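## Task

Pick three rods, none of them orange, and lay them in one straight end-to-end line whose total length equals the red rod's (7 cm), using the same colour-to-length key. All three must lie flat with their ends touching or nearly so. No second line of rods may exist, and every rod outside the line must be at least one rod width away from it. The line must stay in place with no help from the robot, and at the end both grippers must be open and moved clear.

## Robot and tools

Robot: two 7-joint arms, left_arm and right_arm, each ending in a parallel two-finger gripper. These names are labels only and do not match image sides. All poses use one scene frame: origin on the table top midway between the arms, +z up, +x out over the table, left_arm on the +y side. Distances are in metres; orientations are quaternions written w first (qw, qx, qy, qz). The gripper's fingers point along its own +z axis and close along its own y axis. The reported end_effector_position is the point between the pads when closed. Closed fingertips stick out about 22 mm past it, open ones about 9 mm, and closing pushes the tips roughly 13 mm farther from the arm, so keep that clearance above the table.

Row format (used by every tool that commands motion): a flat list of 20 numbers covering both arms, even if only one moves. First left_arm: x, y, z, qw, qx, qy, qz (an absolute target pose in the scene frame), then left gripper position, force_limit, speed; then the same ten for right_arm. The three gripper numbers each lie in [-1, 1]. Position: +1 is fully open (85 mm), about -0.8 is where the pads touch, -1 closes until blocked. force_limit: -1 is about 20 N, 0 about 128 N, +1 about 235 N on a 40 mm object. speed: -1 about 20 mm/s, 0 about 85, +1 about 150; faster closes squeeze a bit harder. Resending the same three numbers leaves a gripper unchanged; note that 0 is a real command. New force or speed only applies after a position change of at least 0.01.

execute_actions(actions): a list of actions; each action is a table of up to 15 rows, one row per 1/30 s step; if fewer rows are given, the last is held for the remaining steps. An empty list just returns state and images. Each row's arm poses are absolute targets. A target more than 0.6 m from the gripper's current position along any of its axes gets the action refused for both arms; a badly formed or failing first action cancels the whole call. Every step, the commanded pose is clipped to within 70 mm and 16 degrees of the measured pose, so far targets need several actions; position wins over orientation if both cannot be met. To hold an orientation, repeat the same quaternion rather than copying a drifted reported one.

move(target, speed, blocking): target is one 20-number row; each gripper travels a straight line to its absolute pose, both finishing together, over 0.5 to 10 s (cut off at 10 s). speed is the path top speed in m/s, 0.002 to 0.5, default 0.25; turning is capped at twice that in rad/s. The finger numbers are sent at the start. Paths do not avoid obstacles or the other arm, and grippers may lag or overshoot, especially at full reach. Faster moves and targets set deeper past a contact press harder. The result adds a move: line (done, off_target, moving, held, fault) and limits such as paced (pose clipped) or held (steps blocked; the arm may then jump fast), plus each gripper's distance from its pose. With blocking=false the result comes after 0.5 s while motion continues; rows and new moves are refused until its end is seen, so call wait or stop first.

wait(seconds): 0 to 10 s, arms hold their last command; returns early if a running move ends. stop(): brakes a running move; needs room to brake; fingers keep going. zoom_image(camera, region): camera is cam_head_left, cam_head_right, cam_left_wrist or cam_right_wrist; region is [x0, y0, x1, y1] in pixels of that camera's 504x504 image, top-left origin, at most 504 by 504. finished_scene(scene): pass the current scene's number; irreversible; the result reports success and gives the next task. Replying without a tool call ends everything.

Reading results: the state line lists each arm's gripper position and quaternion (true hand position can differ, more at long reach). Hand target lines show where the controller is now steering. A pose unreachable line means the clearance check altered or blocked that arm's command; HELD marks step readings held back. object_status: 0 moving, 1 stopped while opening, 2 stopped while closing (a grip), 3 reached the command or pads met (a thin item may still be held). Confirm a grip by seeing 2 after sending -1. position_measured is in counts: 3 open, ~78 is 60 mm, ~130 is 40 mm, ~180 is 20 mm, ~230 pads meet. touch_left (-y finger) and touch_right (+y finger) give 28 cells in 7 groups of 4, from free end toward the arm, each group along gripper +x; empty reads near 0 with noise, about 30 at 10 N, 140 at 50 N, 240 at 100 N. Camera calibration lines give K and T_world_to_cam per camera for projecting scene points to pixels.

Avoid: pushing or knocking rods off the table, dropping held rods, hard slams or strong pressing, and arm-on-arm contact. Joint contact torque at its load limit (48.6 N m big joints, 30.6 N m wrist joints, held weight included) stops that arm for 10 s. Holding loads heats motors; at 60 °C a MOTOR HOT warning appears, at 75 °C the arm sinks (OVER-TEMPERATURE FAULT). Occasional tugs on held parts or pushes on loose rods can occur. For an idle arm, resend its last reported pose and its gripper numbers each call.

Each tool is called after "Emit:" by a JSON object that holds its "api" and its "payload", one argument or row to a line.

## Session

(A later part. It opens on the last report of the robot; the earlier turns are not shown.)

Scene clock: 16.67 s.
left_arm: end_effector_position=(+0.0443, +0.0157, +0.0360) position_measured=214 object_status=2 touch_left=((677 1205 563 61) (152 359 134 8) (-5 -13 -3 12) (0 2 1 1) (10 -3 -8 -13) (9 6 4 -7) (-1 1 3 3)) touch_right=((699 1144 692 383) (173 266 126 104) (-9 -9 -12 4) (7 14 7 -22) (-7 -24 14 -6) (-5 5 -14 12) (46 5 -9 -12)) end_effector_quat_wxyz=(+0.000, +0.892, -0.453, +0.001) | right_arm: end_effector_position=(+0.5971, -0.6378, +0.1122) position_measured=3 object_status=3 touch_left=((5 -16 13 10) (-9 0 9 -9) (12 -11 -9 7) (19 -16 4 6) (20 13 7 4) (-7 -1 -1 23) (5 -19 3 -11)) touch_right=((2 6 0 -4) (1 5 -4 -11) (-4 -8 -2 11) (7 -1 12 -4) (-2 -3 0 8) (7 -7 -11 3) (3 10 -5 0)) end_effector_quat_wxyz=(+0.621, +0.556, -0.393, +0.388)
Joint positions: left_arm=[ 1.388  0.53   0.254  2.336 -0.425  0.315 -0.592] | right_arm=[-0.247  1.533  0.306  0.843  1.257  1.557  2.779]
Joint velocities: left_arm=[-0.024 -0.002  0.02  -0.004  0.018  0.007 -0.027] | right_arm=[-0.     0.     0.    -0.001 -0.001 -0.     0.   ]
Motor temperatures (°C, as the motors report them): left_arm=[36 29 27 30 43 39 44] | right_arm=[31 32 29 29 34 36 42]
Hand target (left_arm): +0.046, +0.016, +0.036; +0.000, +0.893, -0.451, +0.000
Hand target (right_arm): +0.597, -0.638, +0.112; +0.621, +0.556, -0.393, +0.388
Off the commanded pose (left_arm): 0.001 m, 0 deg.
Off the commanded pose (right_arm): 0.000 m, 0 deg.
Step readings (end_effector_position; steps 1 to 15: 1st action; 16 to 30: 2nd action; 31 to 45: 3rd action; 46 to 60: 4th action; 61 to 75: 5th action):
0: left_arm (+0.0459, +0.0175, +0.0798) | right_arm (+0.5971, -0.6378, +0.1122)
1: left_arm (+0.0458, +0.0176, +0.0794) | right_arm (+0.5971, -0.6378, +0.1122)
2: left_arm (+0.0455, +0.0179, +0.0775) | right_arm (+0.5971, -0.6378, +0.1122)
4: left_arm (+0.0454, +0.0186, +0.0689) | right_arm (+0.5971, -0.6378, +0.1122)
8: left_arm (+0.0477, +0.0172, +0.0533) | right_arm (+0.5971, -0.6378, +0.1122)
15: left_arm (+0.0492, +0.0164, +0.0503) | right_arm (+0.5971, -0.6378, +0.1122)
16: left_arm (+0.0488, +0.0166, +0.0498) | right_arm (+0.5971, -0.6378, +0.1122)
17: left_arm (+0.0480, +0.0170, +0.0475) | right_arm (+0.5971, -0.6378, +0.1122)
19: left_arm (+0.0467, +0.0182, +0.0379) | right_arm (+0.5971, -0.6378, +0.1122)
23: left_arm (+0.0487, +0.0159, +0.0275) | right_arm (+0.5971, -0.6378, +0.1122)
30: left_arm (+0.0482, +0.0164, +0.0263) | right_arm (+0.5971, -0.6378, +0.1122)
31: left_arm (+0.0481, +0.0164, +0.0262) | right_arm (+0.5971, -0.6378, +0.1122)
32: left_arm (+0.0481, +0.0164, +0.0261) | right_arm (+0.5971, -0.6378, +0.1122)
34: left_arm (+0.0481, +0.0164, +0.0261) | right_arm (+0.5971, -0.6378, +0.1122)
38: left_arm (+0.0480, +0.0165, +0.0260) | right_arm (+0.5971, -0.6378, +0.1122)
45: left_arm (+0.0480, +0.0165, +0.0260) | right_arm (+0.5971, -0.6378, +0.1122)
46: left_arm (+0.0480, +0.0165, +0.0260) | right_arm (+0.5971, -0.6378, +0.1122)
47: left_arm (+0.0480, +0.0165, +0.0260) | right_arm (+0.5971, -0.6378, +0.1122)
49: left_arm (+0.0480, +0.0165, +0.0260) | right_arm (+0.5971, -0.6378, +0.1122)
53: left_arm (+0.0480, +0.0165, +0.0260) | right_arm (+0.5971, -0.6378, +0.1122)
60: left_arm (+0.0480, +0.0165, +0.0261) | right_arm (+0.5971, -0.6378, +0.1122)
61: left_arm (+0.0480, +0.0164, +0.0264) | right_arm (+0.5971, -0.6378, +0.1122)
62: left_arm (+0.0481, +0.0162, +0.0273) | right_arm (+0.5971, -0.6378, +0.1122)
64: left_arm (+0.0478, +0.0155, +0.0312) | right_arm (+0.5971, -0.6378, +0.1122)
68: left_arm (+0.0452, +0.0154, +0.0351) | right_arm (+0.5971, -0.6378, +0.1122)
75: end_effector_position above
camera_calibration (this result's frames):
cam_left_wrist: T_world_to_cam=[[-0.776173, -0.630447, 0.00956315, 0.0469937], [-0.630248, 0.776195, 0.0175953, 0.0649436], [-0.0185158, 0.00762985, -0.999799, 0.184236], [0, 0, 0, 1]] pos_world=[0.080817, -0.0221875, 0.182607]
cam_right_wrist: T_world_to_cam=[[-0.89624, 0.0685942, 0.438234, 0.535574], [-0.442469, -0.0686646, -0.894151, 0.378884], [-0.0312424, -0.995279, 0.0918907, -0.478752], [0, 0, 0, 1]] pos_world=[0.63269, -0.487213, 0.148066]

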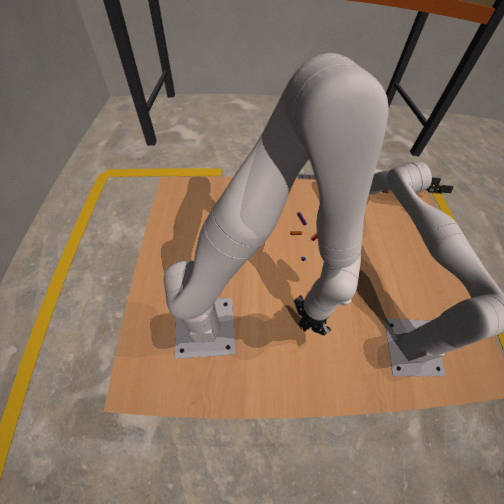

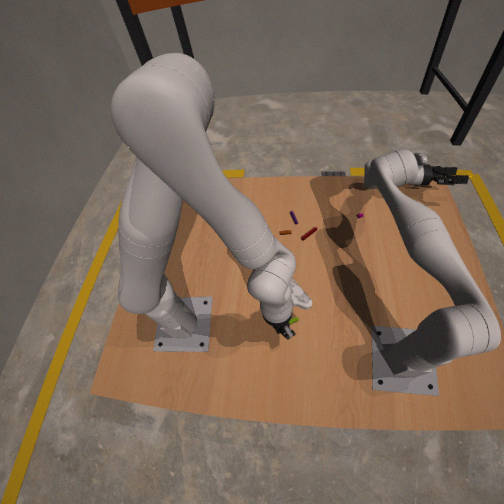

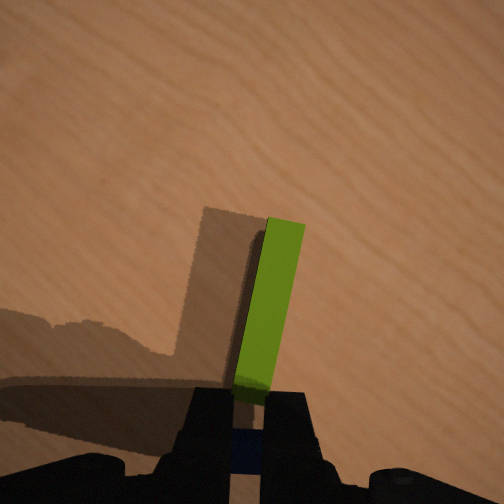

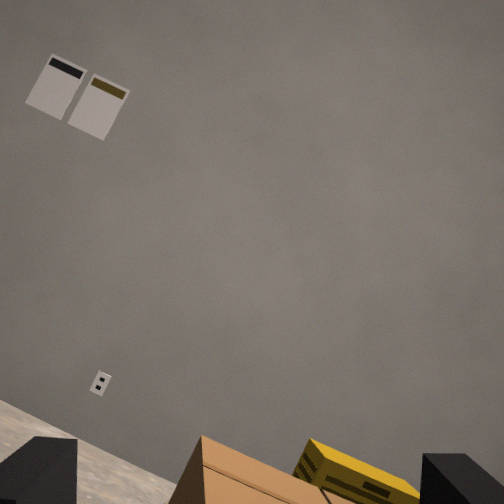

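Emit:
{"api": "move", "payload": {
  "target": [0.10,0.09,0.05,0,0.893,-0.451,0,-1,0,0, 0.5971,-0.6378,0.1122,0.621,0.556,-0.393,0.388,1,0,0],
  "speed": 0.2
}}

Emit:
{"api": "execute_actions", "payload": {
  "actions": [
    [[0.10,0.09,0.0265,0,0.893,-0.451,0,-1,0,0, 0.5971,-0.6378,0.1122,0.621,0.556,-0.393,0.388,1,0,0]],
    [[0.10,0.09,0.0265,0,0.893,-0.451,0,1,0,0, 0.5971,-0.6378,0.1122,0.621,0.556,-0.393,0.388,1,0,0]],
    [[0.10,0.09,0.09,0,0.893,-0.451,0,1,0,0, 0.5971,-0.6378,0.1122,0.621,0.556,-0.393,0.388,1,0,0]]
  ]
}}

Scene clock: 17.83 s.
left_arm: end_effector_position=(+0.0988, +0.0896, +0.0500) position_measured=214 object_status=2 touch_left=((689 1209 560 60) (140 348 126 12) (-7 -7 2 3) (5 -4 -4 3) (6 -7 8 -9) (-14 -1 -1 6) (-7 8 5 0)) touch_right=((705 1152 698 380) (155 254 129 82) (-9 8 -20 -21) (-32 -14 16 3) (8 5 1 4) (-6 4 4 3) (25 17 11 11)) end_effector_quat_wxyz=(+0.000, +0.892, -0.452, -0.001) | right_arm: end_effector_position=(+0.5971, -0.6378, +0.1122) position_measured=3 object_status=3 touch_left=((-4 -8 -4 11) (-13 28 -2 -6) (0 -2 -26 -14) (-2 10 0 10) (13 22 -12 -2) (7 8 2 1) (-14 -39 -21 -16)) touch_right=((-1 1 -2 0) (3 9 4 -7) (4 -3 4 5) (6 -5 0 0) (15 -1 3 11) (4 -8 -8 -8) (0 9 -6 -7)) end_effector_quat_wxyz=(+0.621, +0.556, -0.393, +0.388)
Joint positions: left_arm=[ 1.107  0.419  0.27   2.53  -0.483  0.232 -0.78 ] | right_arm=[-0.247  1.533  0.306  0.843  1.257  1.557  2.779]
Joint velocities: left_arm=[-0.026 -0.007 -0.003  0.001  0.01  -0.001 -0.013] | right_arm=[-0.001 -0.     0.001 -0.001 -0.    -0.001 -0.   ]
Motor temperatures (°C, as the motors report them): left_arm=[36 29 27 30 43 39 44] | right_arm=[31 32 29 29 34 36 42]
Hand target (left_arm): +0.100, +0.090, +0.050; +0.000, +0.893, -0.451, -0.001
Hand target (right_arm): +0.597, -0.638, +0.112; +0.621, +0.556, -0.393, +0.388
Off the commanded pose (left_arm): 0.001 m, 0 deg.
Off the commanded pose (right_arm): 0.000 m, 0 deg.
move: done
camera_calibration (this result's frames):
cam_left_wrist: T_world_to_cam=[[-0.775199, -0.631621, 0.0109843, 0.135717], [-0.631361, 0.775229, 0.0200871, 0.0417434], [-0.0212028, 0.0086364, -0.999738, 0.198812], [0, 0, 0, 1]] pos_world=[0.135778, 0.0516438, 0.196431]
cam_right_wrist: T_world_to_cam=[[-0.89624, 0.0685944, 0.438234, 0.535574], [-0.442468, -0.0686648, -0.894151, 0.378884], [-0.0312425, -0.995279, 0.091891, -0.478752], [0, 0, 0, 1]] pos_world=[0.63269, -0.487213, 0.148066]

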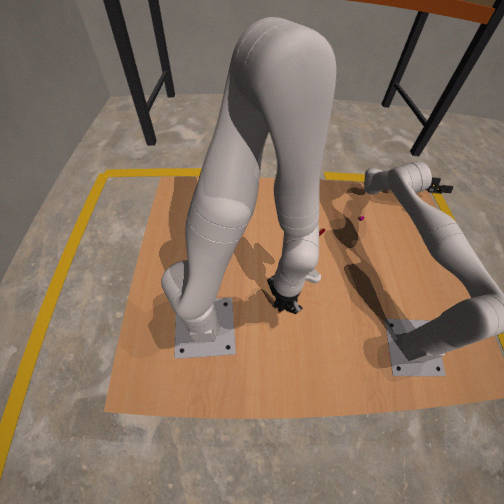

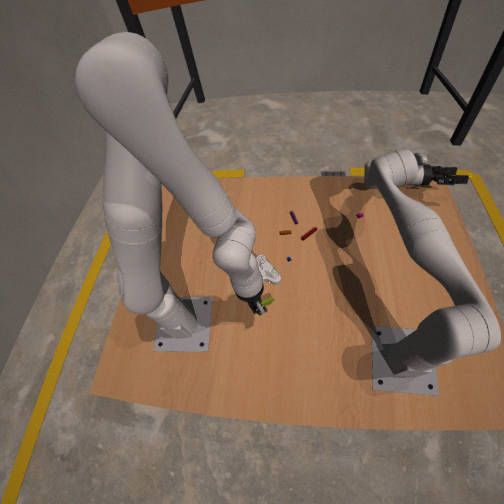

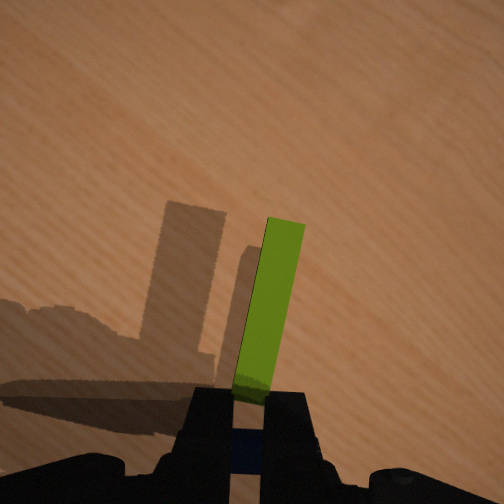

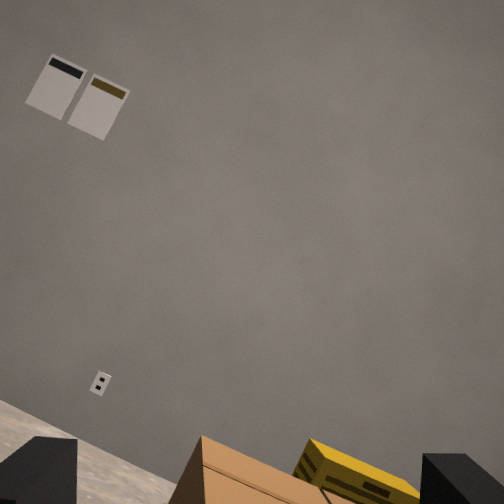

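Scene clock: 19.33 s.
left_arm: end_effector_position=(+0.0983, +0.0917, +0.0859) position_measured=10 object_status=0 touch_left=((5 -3 2 -11) (1 -4 15 1) (-6 -8 -4 13) (-3 3 0 5) (6 -1 2 -5) (2 15 8 -5) (-1 9 16 11)) touch_right=((-6 11 -29 7) (8 16 6 16) (-15 -14 -2 7) (0 10 -18 18) (-18 7 19 8) (9 -18 17 -8) (4 19 -9 -8)) end_effector_quat_wxyz=(-0.004, +0.893, -0.449, +0.012) | right_arm: end_effector_position=(+0.5971, -0.6378, +0.1122) position_measured=3 object_status=3 touch_left=((15 23 9 -12) (-1 1 4 4) (-2 5 -27 -3) (17 16 10 -6) (2 -36 -19 -28) (-6 -13 -15 9) (6 -36 -22 17)) touch_right=((0 8 -2 -1) (2 2 -9 3) (-4 -5 0 8) (0 -6 6 1) (6 -4 14 15) (6 -3 -6 -6) (2 7 -4 13)) end_effector_quat_wxyz=(+0.621, +0.556, -0.393, +0.388)
Joint positions: left_arm=[ 1.025  0.278  0.391  2.505 -0.34   0.389 -0.881] | right_arm=[-0.247  1.533  0.306  0.843  1.257  1.557  2.779]
Joint velocities: left_arm=[-0.551 -0.038  0.451 -0.203  0.509  0.362 -0.695] | right_arm=[-0.002  0.001 -0.001  0.001 -0.001 -0.001  0.   ]
Motor temperatures (°C, as the motors report them): left_arm=[36 29 27 30 43 39 44] | right_arm=[31 32 29 29 34 36 42]
Hand target (left_arm): +0.099, +0.090, +0.090; -0.001, +0.893, -0.450, +0.005
Hand target (right_arm): +0.597, -0.638, +0.112; +0.621, +0.556, -0.393, +0.388
Off the commanded pose (left_arm): 0.005 m, 1 deg.
Off the commanded pose (right_arm): 0.000 m, 0 deg.
Step readings (end_effector_position; steps 1 to 15: 1st action; 16 to 30: 2nd action; 31 to 45: 3rd action):
0: left_arm (+0.0988, +0.0896, +0.0500) | right_arm (+0.5971, -0.6378, +0.1122)
1: left_arm (+0.0988, +0.0897, +0.0497) | right_arm (+0.5971, -0.6378, +0.1122)
2: left_arm (+0.0982, +0.0899, +0.0481) | right_arm (+0.5971, -0.6378, +0.1122)
4: left_arm (+0.0969, +0.0908, +0.0412) | right_arm (+0.5971, -0.6378, +0.1122)
8: left_arm (+0.0993, +0.0904, +0.0295) | right_arm (+0.5971, -0.6378, +0.1122)
15: left_arm (+0.1010, +0.0900, +0.0268) | right_arm (+0.5971, -0.6378, +0.1122)
16: left_arm (+0.1007, +0.0900, +0.0267) | right_arm (+0.5971, -0.6378, +0.1122)
17: left_arm (+0.1005, +0.0900, +0.0267) | right_arm (+0.5971, -0.6378, +0.1122)
19: left_arm (+0.1003, +0.0900, +0.0266) | right_arm (+0.5971, -0.6378, +0.1122)
23: left_arm (+0.1001, +0.0900, +0.0265) | right_arm (+0.5971, -0.6378, +0.1122)
30: left_arm (+0.1000, +0.0900, +0.0265) | right_arm (+0.5971, -0.6378, +0.1122)
31: left_arm (+0.1001, +0.0899, +0.0268) | right_arm (+0.5971, -0.6378, +0.1122)
32: left_arm (+0.1007, +0.0894, +0.0283) | right_arm (+0.5971, -0.6378, +0.1122)
34: left_arm (+0.1022, +0.0880, +0.0352) | right_arm (+0.5971, -0.6378, +0.1122)
38: left_arm (+0.1036, +0.0885, +0.0614) | right_arm (+0.5971, -0.6378, +0.1122)
45: end_effector_position above
camera_calibration (this result's frames):
cam_left_wrist: T_world_to_cam=[[-0.770958, -0.636856, -0.00615843, 0.137821], [-0.636867, 0.770973, -0.0000576664, 0.0417403], [0.00478471, 0.00387764, -0.999981, 0.232548], [0, 0, 0, 1]] pos_world=[0.131725, 0.0546897, 0.233394]
cam_right_wrist: T_world_to_cam=[[-0.89624, 0.0685944, 0.438234, 0.535575], [-0.442468, -0.0686647, -0.894152, 0.378884], [-0.0312426, -0.995279, 0.0918908, -0.478752], [0, 0, 0, 1]] pos_world=[0.63269, -0.487213, 0.148066]

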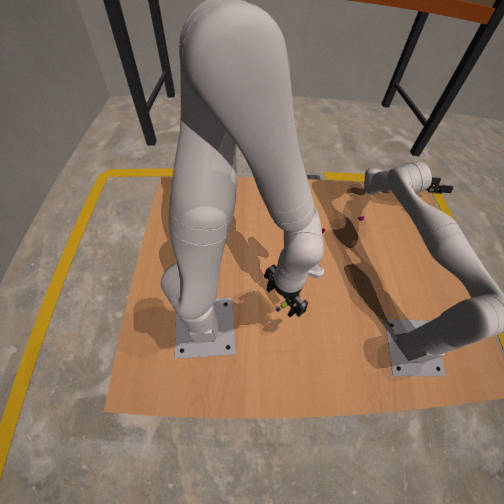

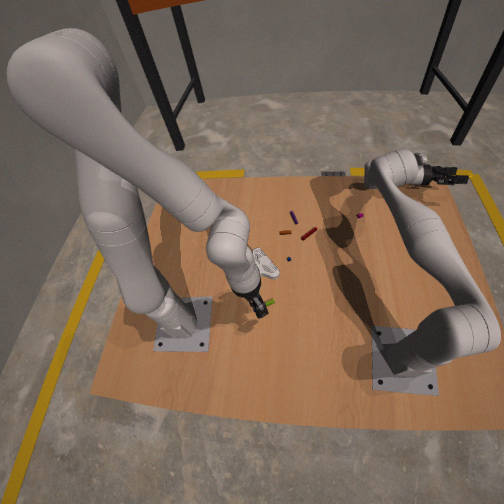

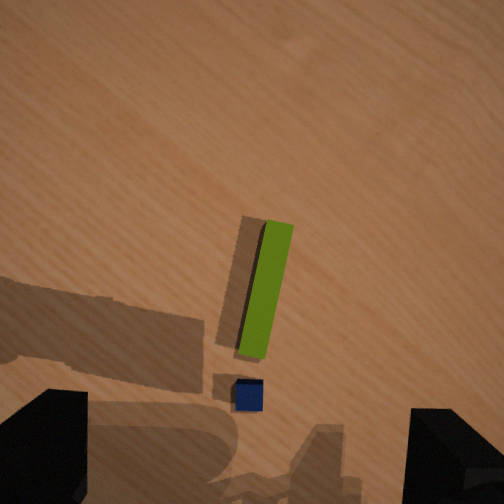

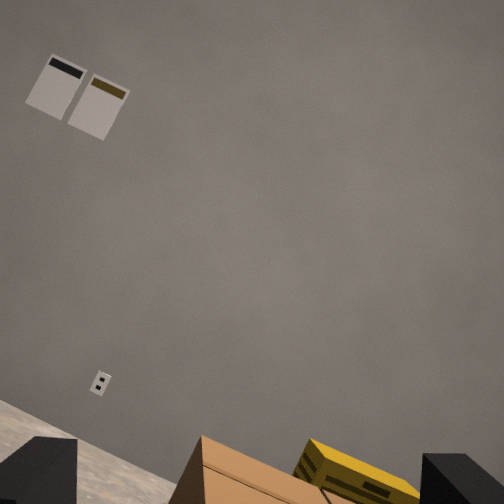

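Emit:
{"api": "execute_actions", "payload": {
  "actions": [
    [[0.116,0.0605,0.05,0,0.8406,-0.5417,0,1,0,0, 0.5971,-0.6378,0.1122,0.621,0.556,-0.393,0.388,1,0,0]],
    [[0.116,0.0605,0.026,0,0.8406,-0.5417,0,1,0,0, 0.5971,-0.6378,0.1122,0.621,0.556,-0.393,0.388,1,0,0]],
    [[0.116,0.0605,0.026,0,0.8406,-0.5417,0,-1,0,0, 0.5971,-0.6378,0.1122,0.621,0.556,-0.393,0.388,1,0,0]],
    [[0.116,0.0605,0.026,0,0.8406,-0.5417,0,-1,0,0, 0.5971,-0.6378,0.1122,0.621,0.556,-0.393,0.388,1,0,0]],
    [[0.117,0.069,0.036,0,0.893,-0.451,0,-1,0,0, 0.5971,-0.6378,0.1122,0.621,0.556,-0.393,0.388,1,0,0]]
  ]
}}

Scene clock: 22.03 s.
left_arm: end_effector_position=(+0.1169, +0.0691, +0.0359) position_measured=212 object_status=2 touch_left=((758 843 758 595) (172 219 183 146) (-3 -9 -3 14) (13 -6 4 -2) (8 -3 -6 -7) (8 10 9 -5) (-9 -2 1 16)) touch_right=((782 819 892 738) (141 178 187 197) (0 18 8 10) (0 5 41 18) (5 -21 13 -4) (-8 -2 8 29) (-16 -11 3 15)) end_effector_quat_wxyz=(-0.000, +0.893, -0.451, -0.000) | right_arm: end_effector_position=(+0.5971, -0.6378, +0.1122) position_measured=3 object_status=3 touch_left=((-1 -20 -12 -24) (15 0 8 -17) (4 -11 -20 -6) (-3 23 -3 16) (4 0 15 4) (2 -10 13 -20) (-10 -41 -9 -11)) touch_right=((4 -3 -8 7) (-2 5 -13 -4) (3 -7 1 4) (4 0 18 2) (1 -5 1 16) (-1 -7 -1 -9) (1 1 -15 -6)) end_effector_quat_wxyz=(+0.621, +0.556, -0.393, +0.388)
Joint positions: left_arm=[ 1.119  0.49   0.209  2.466 -0.466  0.218 -0.842] | right_arm=[-0.247  1.533  0.306  0.843  1.257  1.557  2.779]
Joint velocities: left_arm=[ 0.001 -0.003 -0.     0.    -0.    -0.     0.   ] | right_arm=[ 0.001  0.     0.    -0.001  0.001 -0.    -0.   ]
Motor temperatures (°C, as the motors report them): left_arm=[36 29 27 30 43 39 44] | right_arm=[31 32 29 29 34 36 42]
Hand target (left_arm): +0.117, +0.069, +0.036; +0.000, +0.893, -0.451, -0.000
Hand target (right_arm): +0.597, -0.638, +0.112; +0.621, +0.556, -0.393, +0.388
Off the commanded pose (left_arm): 0.000 m, 0 deg.
Off the commanded pose (right_arm): 0.000 m, 0 deg.
Step readings (end_effector_position; steps 1 to 15: 1st action; 16 to 30: 2nd action; 31 to 45: 3rd action; 46 to 60: 4th action; 61 to 75: 5th action):
0: left_arm (+0.0977, +0.0896, +0.0894) | right_arm (+0.5971, -0.6378, +0.1122)
1: left_arm (+0.0981, +0.0895, +0.0891) | right_arm (+0.5971, -0.6378, +0.1122)
2: left_arm (+0.0986, +0.0889, +0.0879) | right_arm (+0.5971, -0.6378, +0.1122)
4: left_arm (+0.1009, +0.0846, +0.0823) | right_arm (+0.5971, -0.6378, +0.1122)
8: left_arm (+0.1102, +0.0684, +0.0630) | right_arm (+0.5971, -0.6378, +0.1122)
15: left_arm (+0.1173, +0.0599, +0.0511) | right_arm (+0.5971, -0.6378, +0.1122)
16: left_arm (+0.1168, +0.0602, +0.0504) | right_arm (+0.5971, -0.6378, +0.1122)
17: left_arm (+0.1157, +0.0605, +0.0483) | right_arm (+0.5971, -0.6378, +0.1122)
19: left_arm (+0.1134, +0.0615, +0.0395) | right_arm (+0.5971, -0.6378, +0.1122)
23: left_arm (+0.1161, +0.0607, +0.0282) | right_arm (+0.5971, -0.6378, +0.1122)
30: left_arm (+0.1167, +0.0605, +0.0263) | right_arm (+0.5971, -0.6378, +0.1122)
31: left_arm (+0.1165, +0.0605, +0.0262) | right_arm (+0.5971, -0.6378, +0.1122)
32: left_arm (+0.1164, +0.0605, +0.0261) | right_arm (+0.5971, -0.6378, +0.1122)
34: left_arm (+0.1162, +0.0605, +0.0261) | right_arm (+0.5971, -0.6378, +0.1122)
38: left_arm (+0.1161, +0.0605, +0.0260) | right_arm (+0.5971, -0.6378, +0.1122)
45: left_arm (+0.1160, +0.0605, +0.0260) | right_arm (+0.5971, -0.6378, +0.1122)
46: left_arm (+0.1160, +0.0605, +0.0260) | right_arm (+0.5971, -0.6378, +0.1122)
47: left_arm (+0.1160, +0.0605, +0.0260) | right_arm (+0.5971, -0.6378, +0.1122)
49: left_arm (+0.1160, +0.0605, +0.0260) | right_arm (+0.5971, -0.6378, +0.1122)
53: left_arm (+0.1160, +0.0605, +0.0260) | right_arm (+0.5971, -0.6378, +0.1122)
60: left_arm (+0.1160, +0.0605, +0.0262) | right_arm (+0.5971, -0.6378, +0.1122)
61: left_arm (+0.1161, +0.0605, +0.0265) | right_arm (+0.5971, -0.6378, +0.1122)
62: left_arm (+0.1166, +0.0610, +0.0278) | right_arm (+0.5971, -0.6378, +0.1122)
64: left_arm (+0.1175, +0.0646, +0.0328) | right_arm (+0.5971, -0.6378, +0.1122)
68: left_arm (+0.1162, +0.0694, +0.0353) | right_arm (+0.5971, -0.6378, +0.1122)
75: end_effector_position above
camera_calibration (this result's frames):
cam_left_wrist: T_world_to_cam=[[-0.773173, -0.634118, 0.00992102, 0.13685], [-0.633884, 0.773188, 0.0192601, 0.0697959], [-0.019884, 0.00860258, -0.999765, 0.185116], [0, 0, 0, 1]] pos_world=[0.153732, 0.0312214, 0.182371]
cam_right_wrist: T_world_to_cam=[[-0.89624, 0.0685945, 0.438234, 0.535574], [-0.442468, -0.0686649, -0.894151, 0.378884], [-0.0312425, -0.995279, 0.0918911, -0.478752], [0, 0, 0, 1]] pos_world=[0.63269, -0.487213, 0.148066]

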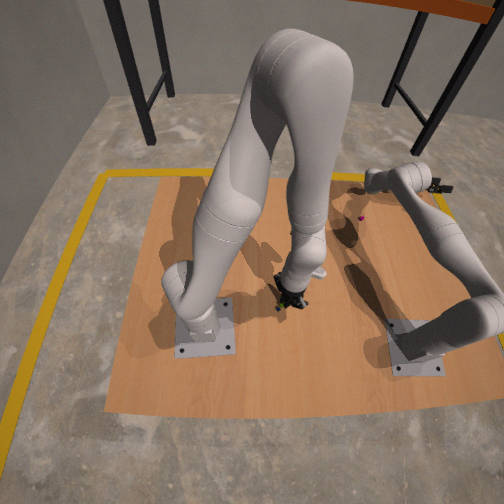

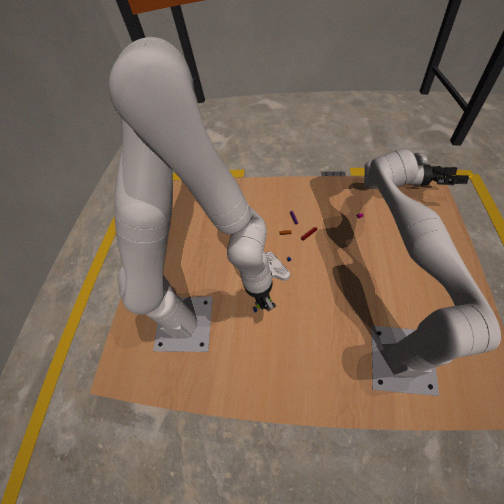

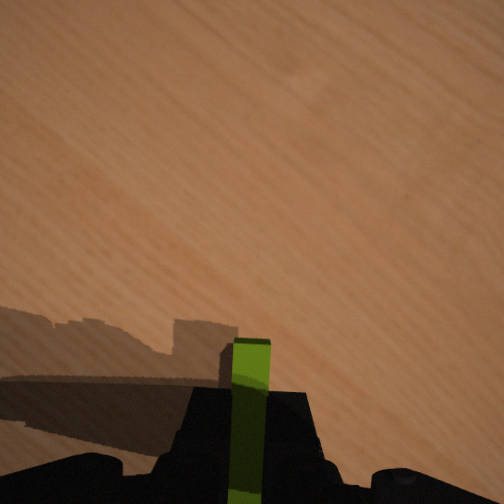

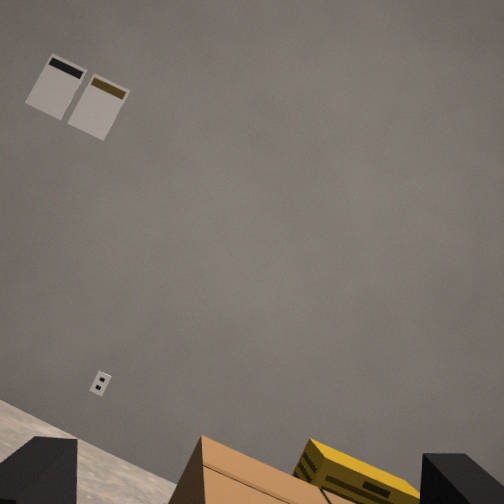

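Emit:
{"api": "execute_actions", "payload": {
  "actions": [
    [[0.1151,0.0713,0.036,0,0.893,-0.451,0,-1,0,0, 0.5971,-0.6378,0.1122,0.621,0.556,-0.393,0.388,1,0,0]],
    [[0.1151,0.0713,0.0265,0,0.893,-0.451,0,-1,0,0, 0.5971,-0.6378,0.1122,0.621,0.556,-0.393,0.388,1,0,0]],
    [[0.1151,0.0713,0.0265,0,0.893,-0.451,0,1,0,0, 0.5971,-0.6378,0.1122,0.621,0.556,-0.393,0.388,1,0,0]],
    [[0.1151,0.0713,0.08,0,0.893,-0.451,0,1,0,0, 0.5971,-0.6378,0.1122,0.621,0.556,-0.393,0.388,1,0,0]],
    [[0.09,0.10,0.10,0,0.893,-0.451,0,1,0,0, 0.5971,-0.6378,0.1122,0.621,0.556,-0.393,0.388,1,0,0]],
    [[0.09,0.10,0.10,0,0.893,-0.451,0,1,0,0, 0.5971,-0.6378,0.1122,0.621,0.556,-0.393,0.388,1,0,0]]
  ]
}}

Scene clock: 25.23 s.
left_arm: end_effector_position=(+0.0900, +0.1000, +0.1000) position_measured=3 object_status=3 touch_left=((1 -1 -6 -11) (2 -2 10 3) (-6 -2 2 11) (0 2 0 0) (11 -8 -9 -9) (-2 -3 4 -3) (1 7 10 2)) touch_right=((-6 -31 -11 -3) (-25 -6 -15 -6) (-1 3 -20 -23) (-7 -9 21 8) (7 -33 -21 -16) (5 10 -2 -4) (35 5 10 -5)) end_effector_quat_wxyz=(-0.000, +0.893, -0.451, -0.000) | right_arm: end_effector_position=(+0.5971, -0.6378, +0.1122) position_measured=3 object_status=3 touch_left=((-12 -20 31 14) (11 -7 -4 -15) (1 -6 6 -21) (5 2 4 12) (4 5 -23 -24) (-10 9 7 18) (15 -2 16 4)) touch_right=((2 1 4 7) (1 4 -6 -4) (-3 -18 7 6) (4 -1 3 4) (-5 3 -1 13) (9 7 -4 -3) (-2 8 -2 1)) end_effector_quat_wxyz=(+0.621, +0.556, -0.393, +0.388)
Joint positions: left_arm=[ 0.954  0.214  0.454  2.504 -0.214  0.453 -1.01 ] | right_arm=[-0.247  1.533  0.306  0.843  1.257  1.557  2.779]
Joint velocities: left_arm=[ 0.    -0.    -0.     0.001 -0.     0.001 -0.   ] | right_arm=[ 0.001 -0.     0.    -0.001  0.    -0.    -0.   ]
Motor temperatures (°C, as the motors report them): left_arm=[36 29 27 30 43 39 44] | right_arm=[31 32 29 29 34 36 42]
Hand target (left_arm): +0.090, +0.100, +0.100; +0.000, +0.893, -0.451, -0.000
Hand target (right_arm): +0.597, -0.638, +0.112; +0.621, +0.556, -0.393, +0.388
Off the commanded pose (left_arm): 0.000 m, 0 deg.
Off the commanded pose (right_arm): 0.000 m, 0 deg.
Step readings (end_effector_position; steps 1 to 15: 1st action; 16 to 30: 2nd action; 31 to 45: 3rd action; 46 to 60: 4th action; 61 to 75: 5th action; 76 to 90: 6th action):
0: left_arm (+0.1169, +0.0690, +0.0360) | right_arm (+0.5971, -0.6378, +0.1122)
1: left_arm (+0.1167, +0.0691, +0.0360) | right_arm (+0.5971, -0.6378, +0.1122)
2: left_arm (+0.1156, +0.0699, +0.0361) | right_arm (+0.5971, -0.6378, +0.1122)
4: left_arm (+0.1152, +0.0713, +0.0360) | right_arm (+0.5971, -0.6378, +0.1122)
8: left_arm (+0.1152, +0.0714, +0.0360) | right_arm (+0.5971, -0.6378, +0.1122)
15: left_arm (+0.1151, +0.0713, +0.0360) | right_arm (+0.5971, -0.6378, +0.1122)
16: left_arm (+0.1149, +0.0714, +0.0357) | right_arm (+0.5971, -0.6378, +0.1122)
17: left_arm (+0.1141, +0.0716, +0.0341) | right_arm (+0.5971, -0.6378, +0.1122)
19: left_arm (+0.1135, +0.0719, +0.0289) | right_arm (+0.5971, -0.6378, +0.1122)
23: left_arm (+0.1160, +0.0711, +0.0270) | right_arm (+0.5971, -0.6378, +0.1122)
30: left_arm (+0.1152, +0.0713, +0.0266) | right_arm (+0.5971, -0.6378, +0.1122)
31: left_arm (+0.1152, +0.0713, +0.0266) | right_arm (+0.5971, -0.6378, +0.1122)
32: left_arm (+0.1152, +0.0713, +0.0265) | right_arm (+0.5971, -0.6378, +0.1122)
34: left_arm (+0.1151, +0.0713, +0.0265) | right_arm (+0.5971, -0.6378, +0.1122)
38: left_arm (+0.1151, +0.0713, +0.0265) | right_arm (+0.5971, -0.6378, +0.1122)
45: left_arm (+0.1151, +0.0713, +0.0265) | right_arm (+0.5971, -0.6378, +0.1122)
46: left_arm (+0.1153, +0.0712, +0.0269) | right_arm (+0.5971, -0.6378, +0.1122)
47: left_arm (+0.1159, +0.0708, +0.0287) | right_arm (+0.5971, -0.6378, +0.1122)
49: left_arm (+0.1171, +0.0699, +0.0367) | right_arm (+0.5971, -0.6378, +0.1122)
53: left_arm (+0.1161, +0.0737, +0.0622) | right_arm (+0.5971, -0.6378, +0.1122)
60: left_arm (+0.1132, +0.0717, +0.0786) | right_arm (+0.5971, -0.6378, +0.1122)
61: left_arm (+0.1129, +0.0715, +0.0792) | right_arm (+0.5971, -0.6378, +0.1122)
62: left_arm (+0.1114, +0.0722, +0.0806) | right_arm (+0.5971, -0.6378, +0.1122)
64: left_arm (+0.1050, +0.0787, +0.0854) | right_arm (+0.5971, -0.6378, +0.1122)
68: left_arm (+0.0914, +0.0989, +0.0951) | right_arm (+0.5971, -0.6378, +0.1122)
75: left_arm (+0.0895, +0.1003, +0.0995) | right_arm (+0.5971, -0.6378, +0.1122)
76: left_arm (+0.0896, +0.1003, +0.0997) | right_arm (+0.5971, -0.6378, +0.1122)
77: left_arm (+0.0896, +0.1002, +0.0997) | right_arm (+0.5971, -0.6378, +0.1122)
79: left_arm (+0.0898, +0.1001, +0.0999) | right_arm (+0.5971, -0.6378, +0.1122)
83: left_arm (+0.0899, +0.1000, +0.1000) | right_arm (+0.5971, -0.6378, +0.1122)
90: end_effector_position above
camera_calibration (this result's frames):
cam_left_wrist: T_world_to_cam=[[-0.773124, -0.63418, 0.0097421, 0.135082], [-0.633959, 0.773142, 0.0186561, 0.0276859], [-0.0193634, 0.00824743, -0.999778, 0.248378], [0, 0, 0, 1]] pos_world=[0.126796, 0.0622126, 0.246491]
cam_right_wrist: T_world_to_cam=[[-0.89624, 0.0685942, 0.438234, 0.535574], [-0.442469, -0.0686649, -0.894151, 0.378884], [-0.0312423, -0.995279, 0.0918909, -0.478752], [0, 0, 0, 1]] pos_world=[0.63269, -0.487213, 0.148066]

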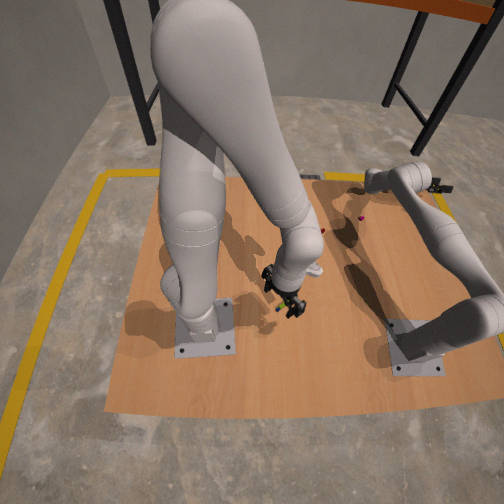

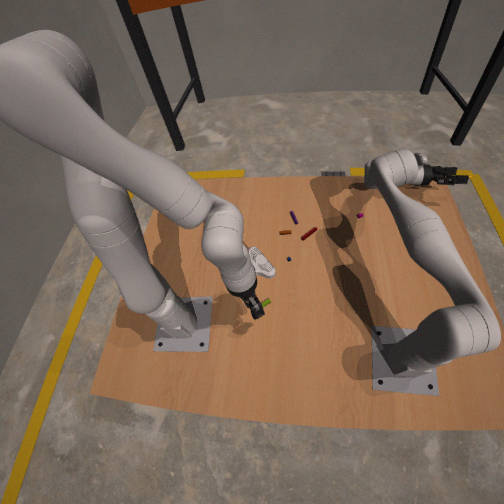

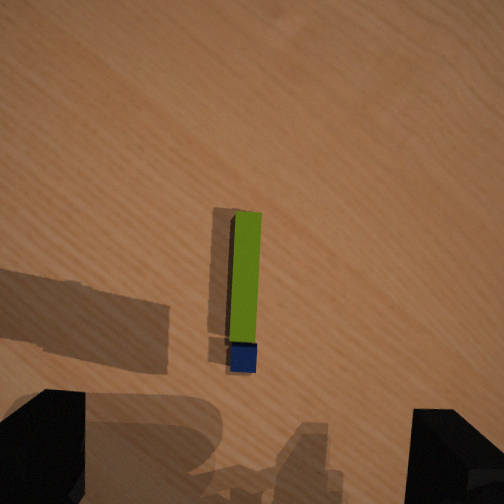

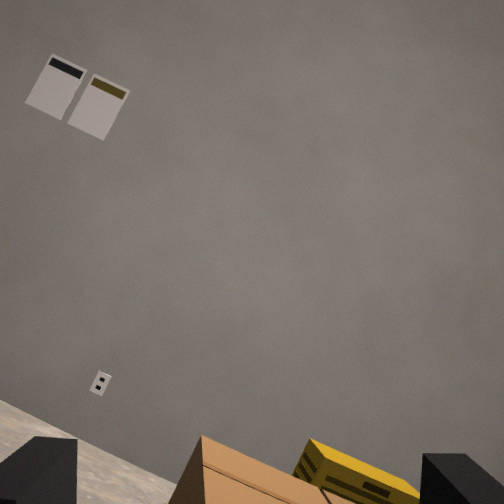

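Emit:
{"api": "move", "payload": {
  "target": [0.2595,0.012,0.12,0,0.893,-0.451,0,1,0,0, 0.5971,-0.6378,0.1122,0.621,0.556,-0.393,0.388,1,0,0],
  "speed": 0.3
}}

Scene clock: 26.57 s.
left_arm: end_effector_position=(+0.2583, +0.0106, +0.1200) position_measured=3 object_status=3 touch_left=((-1 -5 -5 -4) (4 3 9 8) (-2 -16 -7 10) (3 -8 3 2) (0 1 3 -8) (2 10 1 6) (-1 0 8 8)) touch_right=((1 -7 18 5) (-3 -25 -18 -6) (-1 20 -26 12) (2 -17 6 -3) (20 -12 31 -2) (14 -10 0 -8) (8 1 30 8)) end_effector_quat_wxyz=(+0.001, +0.893, -0.451, -0.000) | right_arm: end_effector_position=(+0.5971, -0.6378, +0.1122) position_measured=3 object_status=3 touch_left=((-10 -7 10 27) (-12 -6 5 10) (3 -14 6 5) (-19 6 -8 18) (-28 -5 3 -12) (25 -16 -1 -24) (5 -24 4 -28)) touch_right=((6 4 5 0) (4 2 -1 3) (0 -1 -4 6) (-4 -10 2 -4) (6 -10 1 11) (7 1 -15 -14) (5 0 -15 7)) end_effector_quat_wxyz=(+0.621, +0.556, -0.393, +0.388)
Joint positions: left_arm=[ 0.687  0.43   0.396  2.029 -0.242  0.726 -1.369] | right_arm=[-0.247  1.533  0.306  0.843  1.257  1.557  2.779]
Joint velocities: left_arm=[-0.001  0.011 -0.003 -0.003  0.002  0.    -0.002] | right_arm=[ 0.001  0.001  0.     0.     0.001  0.001 -0.   ]
Motor temperatures (°C, as the motors report them): left_arm=[36 29 27 30 43 39 44] | right_arm=[31 33 29 29 34 36 42]
Hand target (left_arm): +0.258, +0.011, +0.120; +0.001, +0.893, -0.451, -0.001
Hand target (right_arm): +0.597, -0.638, +0.112; +0.621, +0.556, -0.393, +0.388
Off the commanded pose (left_arm): 0.002 m, 0 deg.
Off the commanded pose (right_arm): 0.000 m, 0 deg.
move: done
camera_calibration (this result's frames):
cam_left_wrist: T_world_to_cam=[[-0.773332, -0.633892, 0.0117825, 0.208161], [-0.633666, 0.773394, 0.0181247, 0.20313], [-0.0206016, 0.0065502, -0.999766, 0.272695], [0, 0, 0, 1]] pos_world=[0.295312, -0.0269341, 0.266497]
cam_right_wrist: T_world_to_cam=[[-0.89624, 0.0685945, 0.438234, 0.535574], [-0.442469, -0.0686649, -0.894151, 0.378884], [-0.0312426, -0.995279, 0.0918911, -0.478752], [0, 0, 0, 1]] pos_world=[0.63269, -0.487214, 0.148066]

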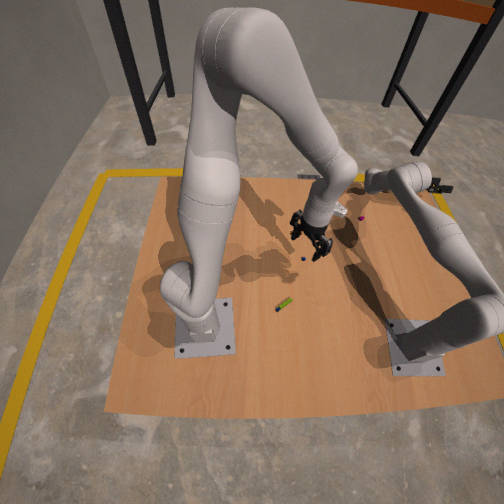

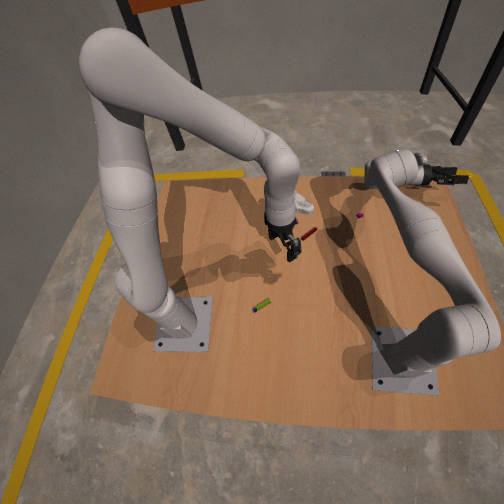

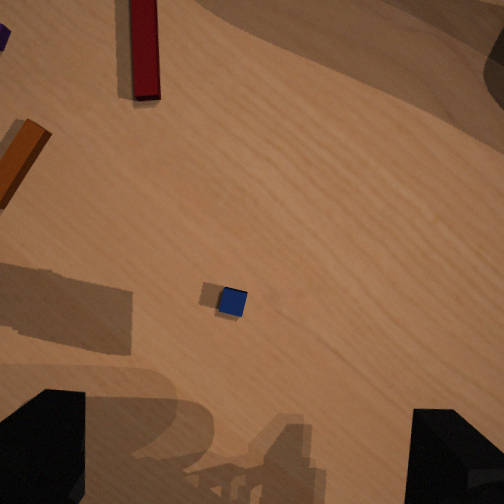

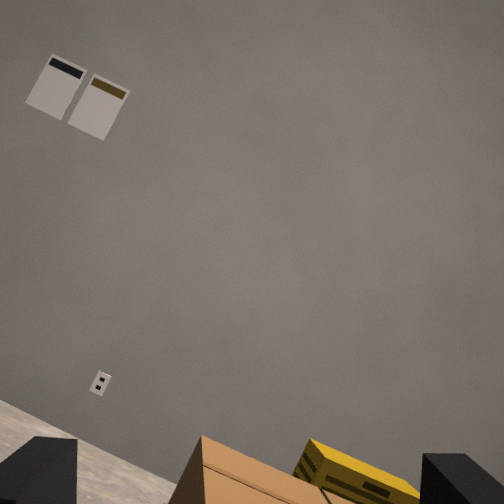

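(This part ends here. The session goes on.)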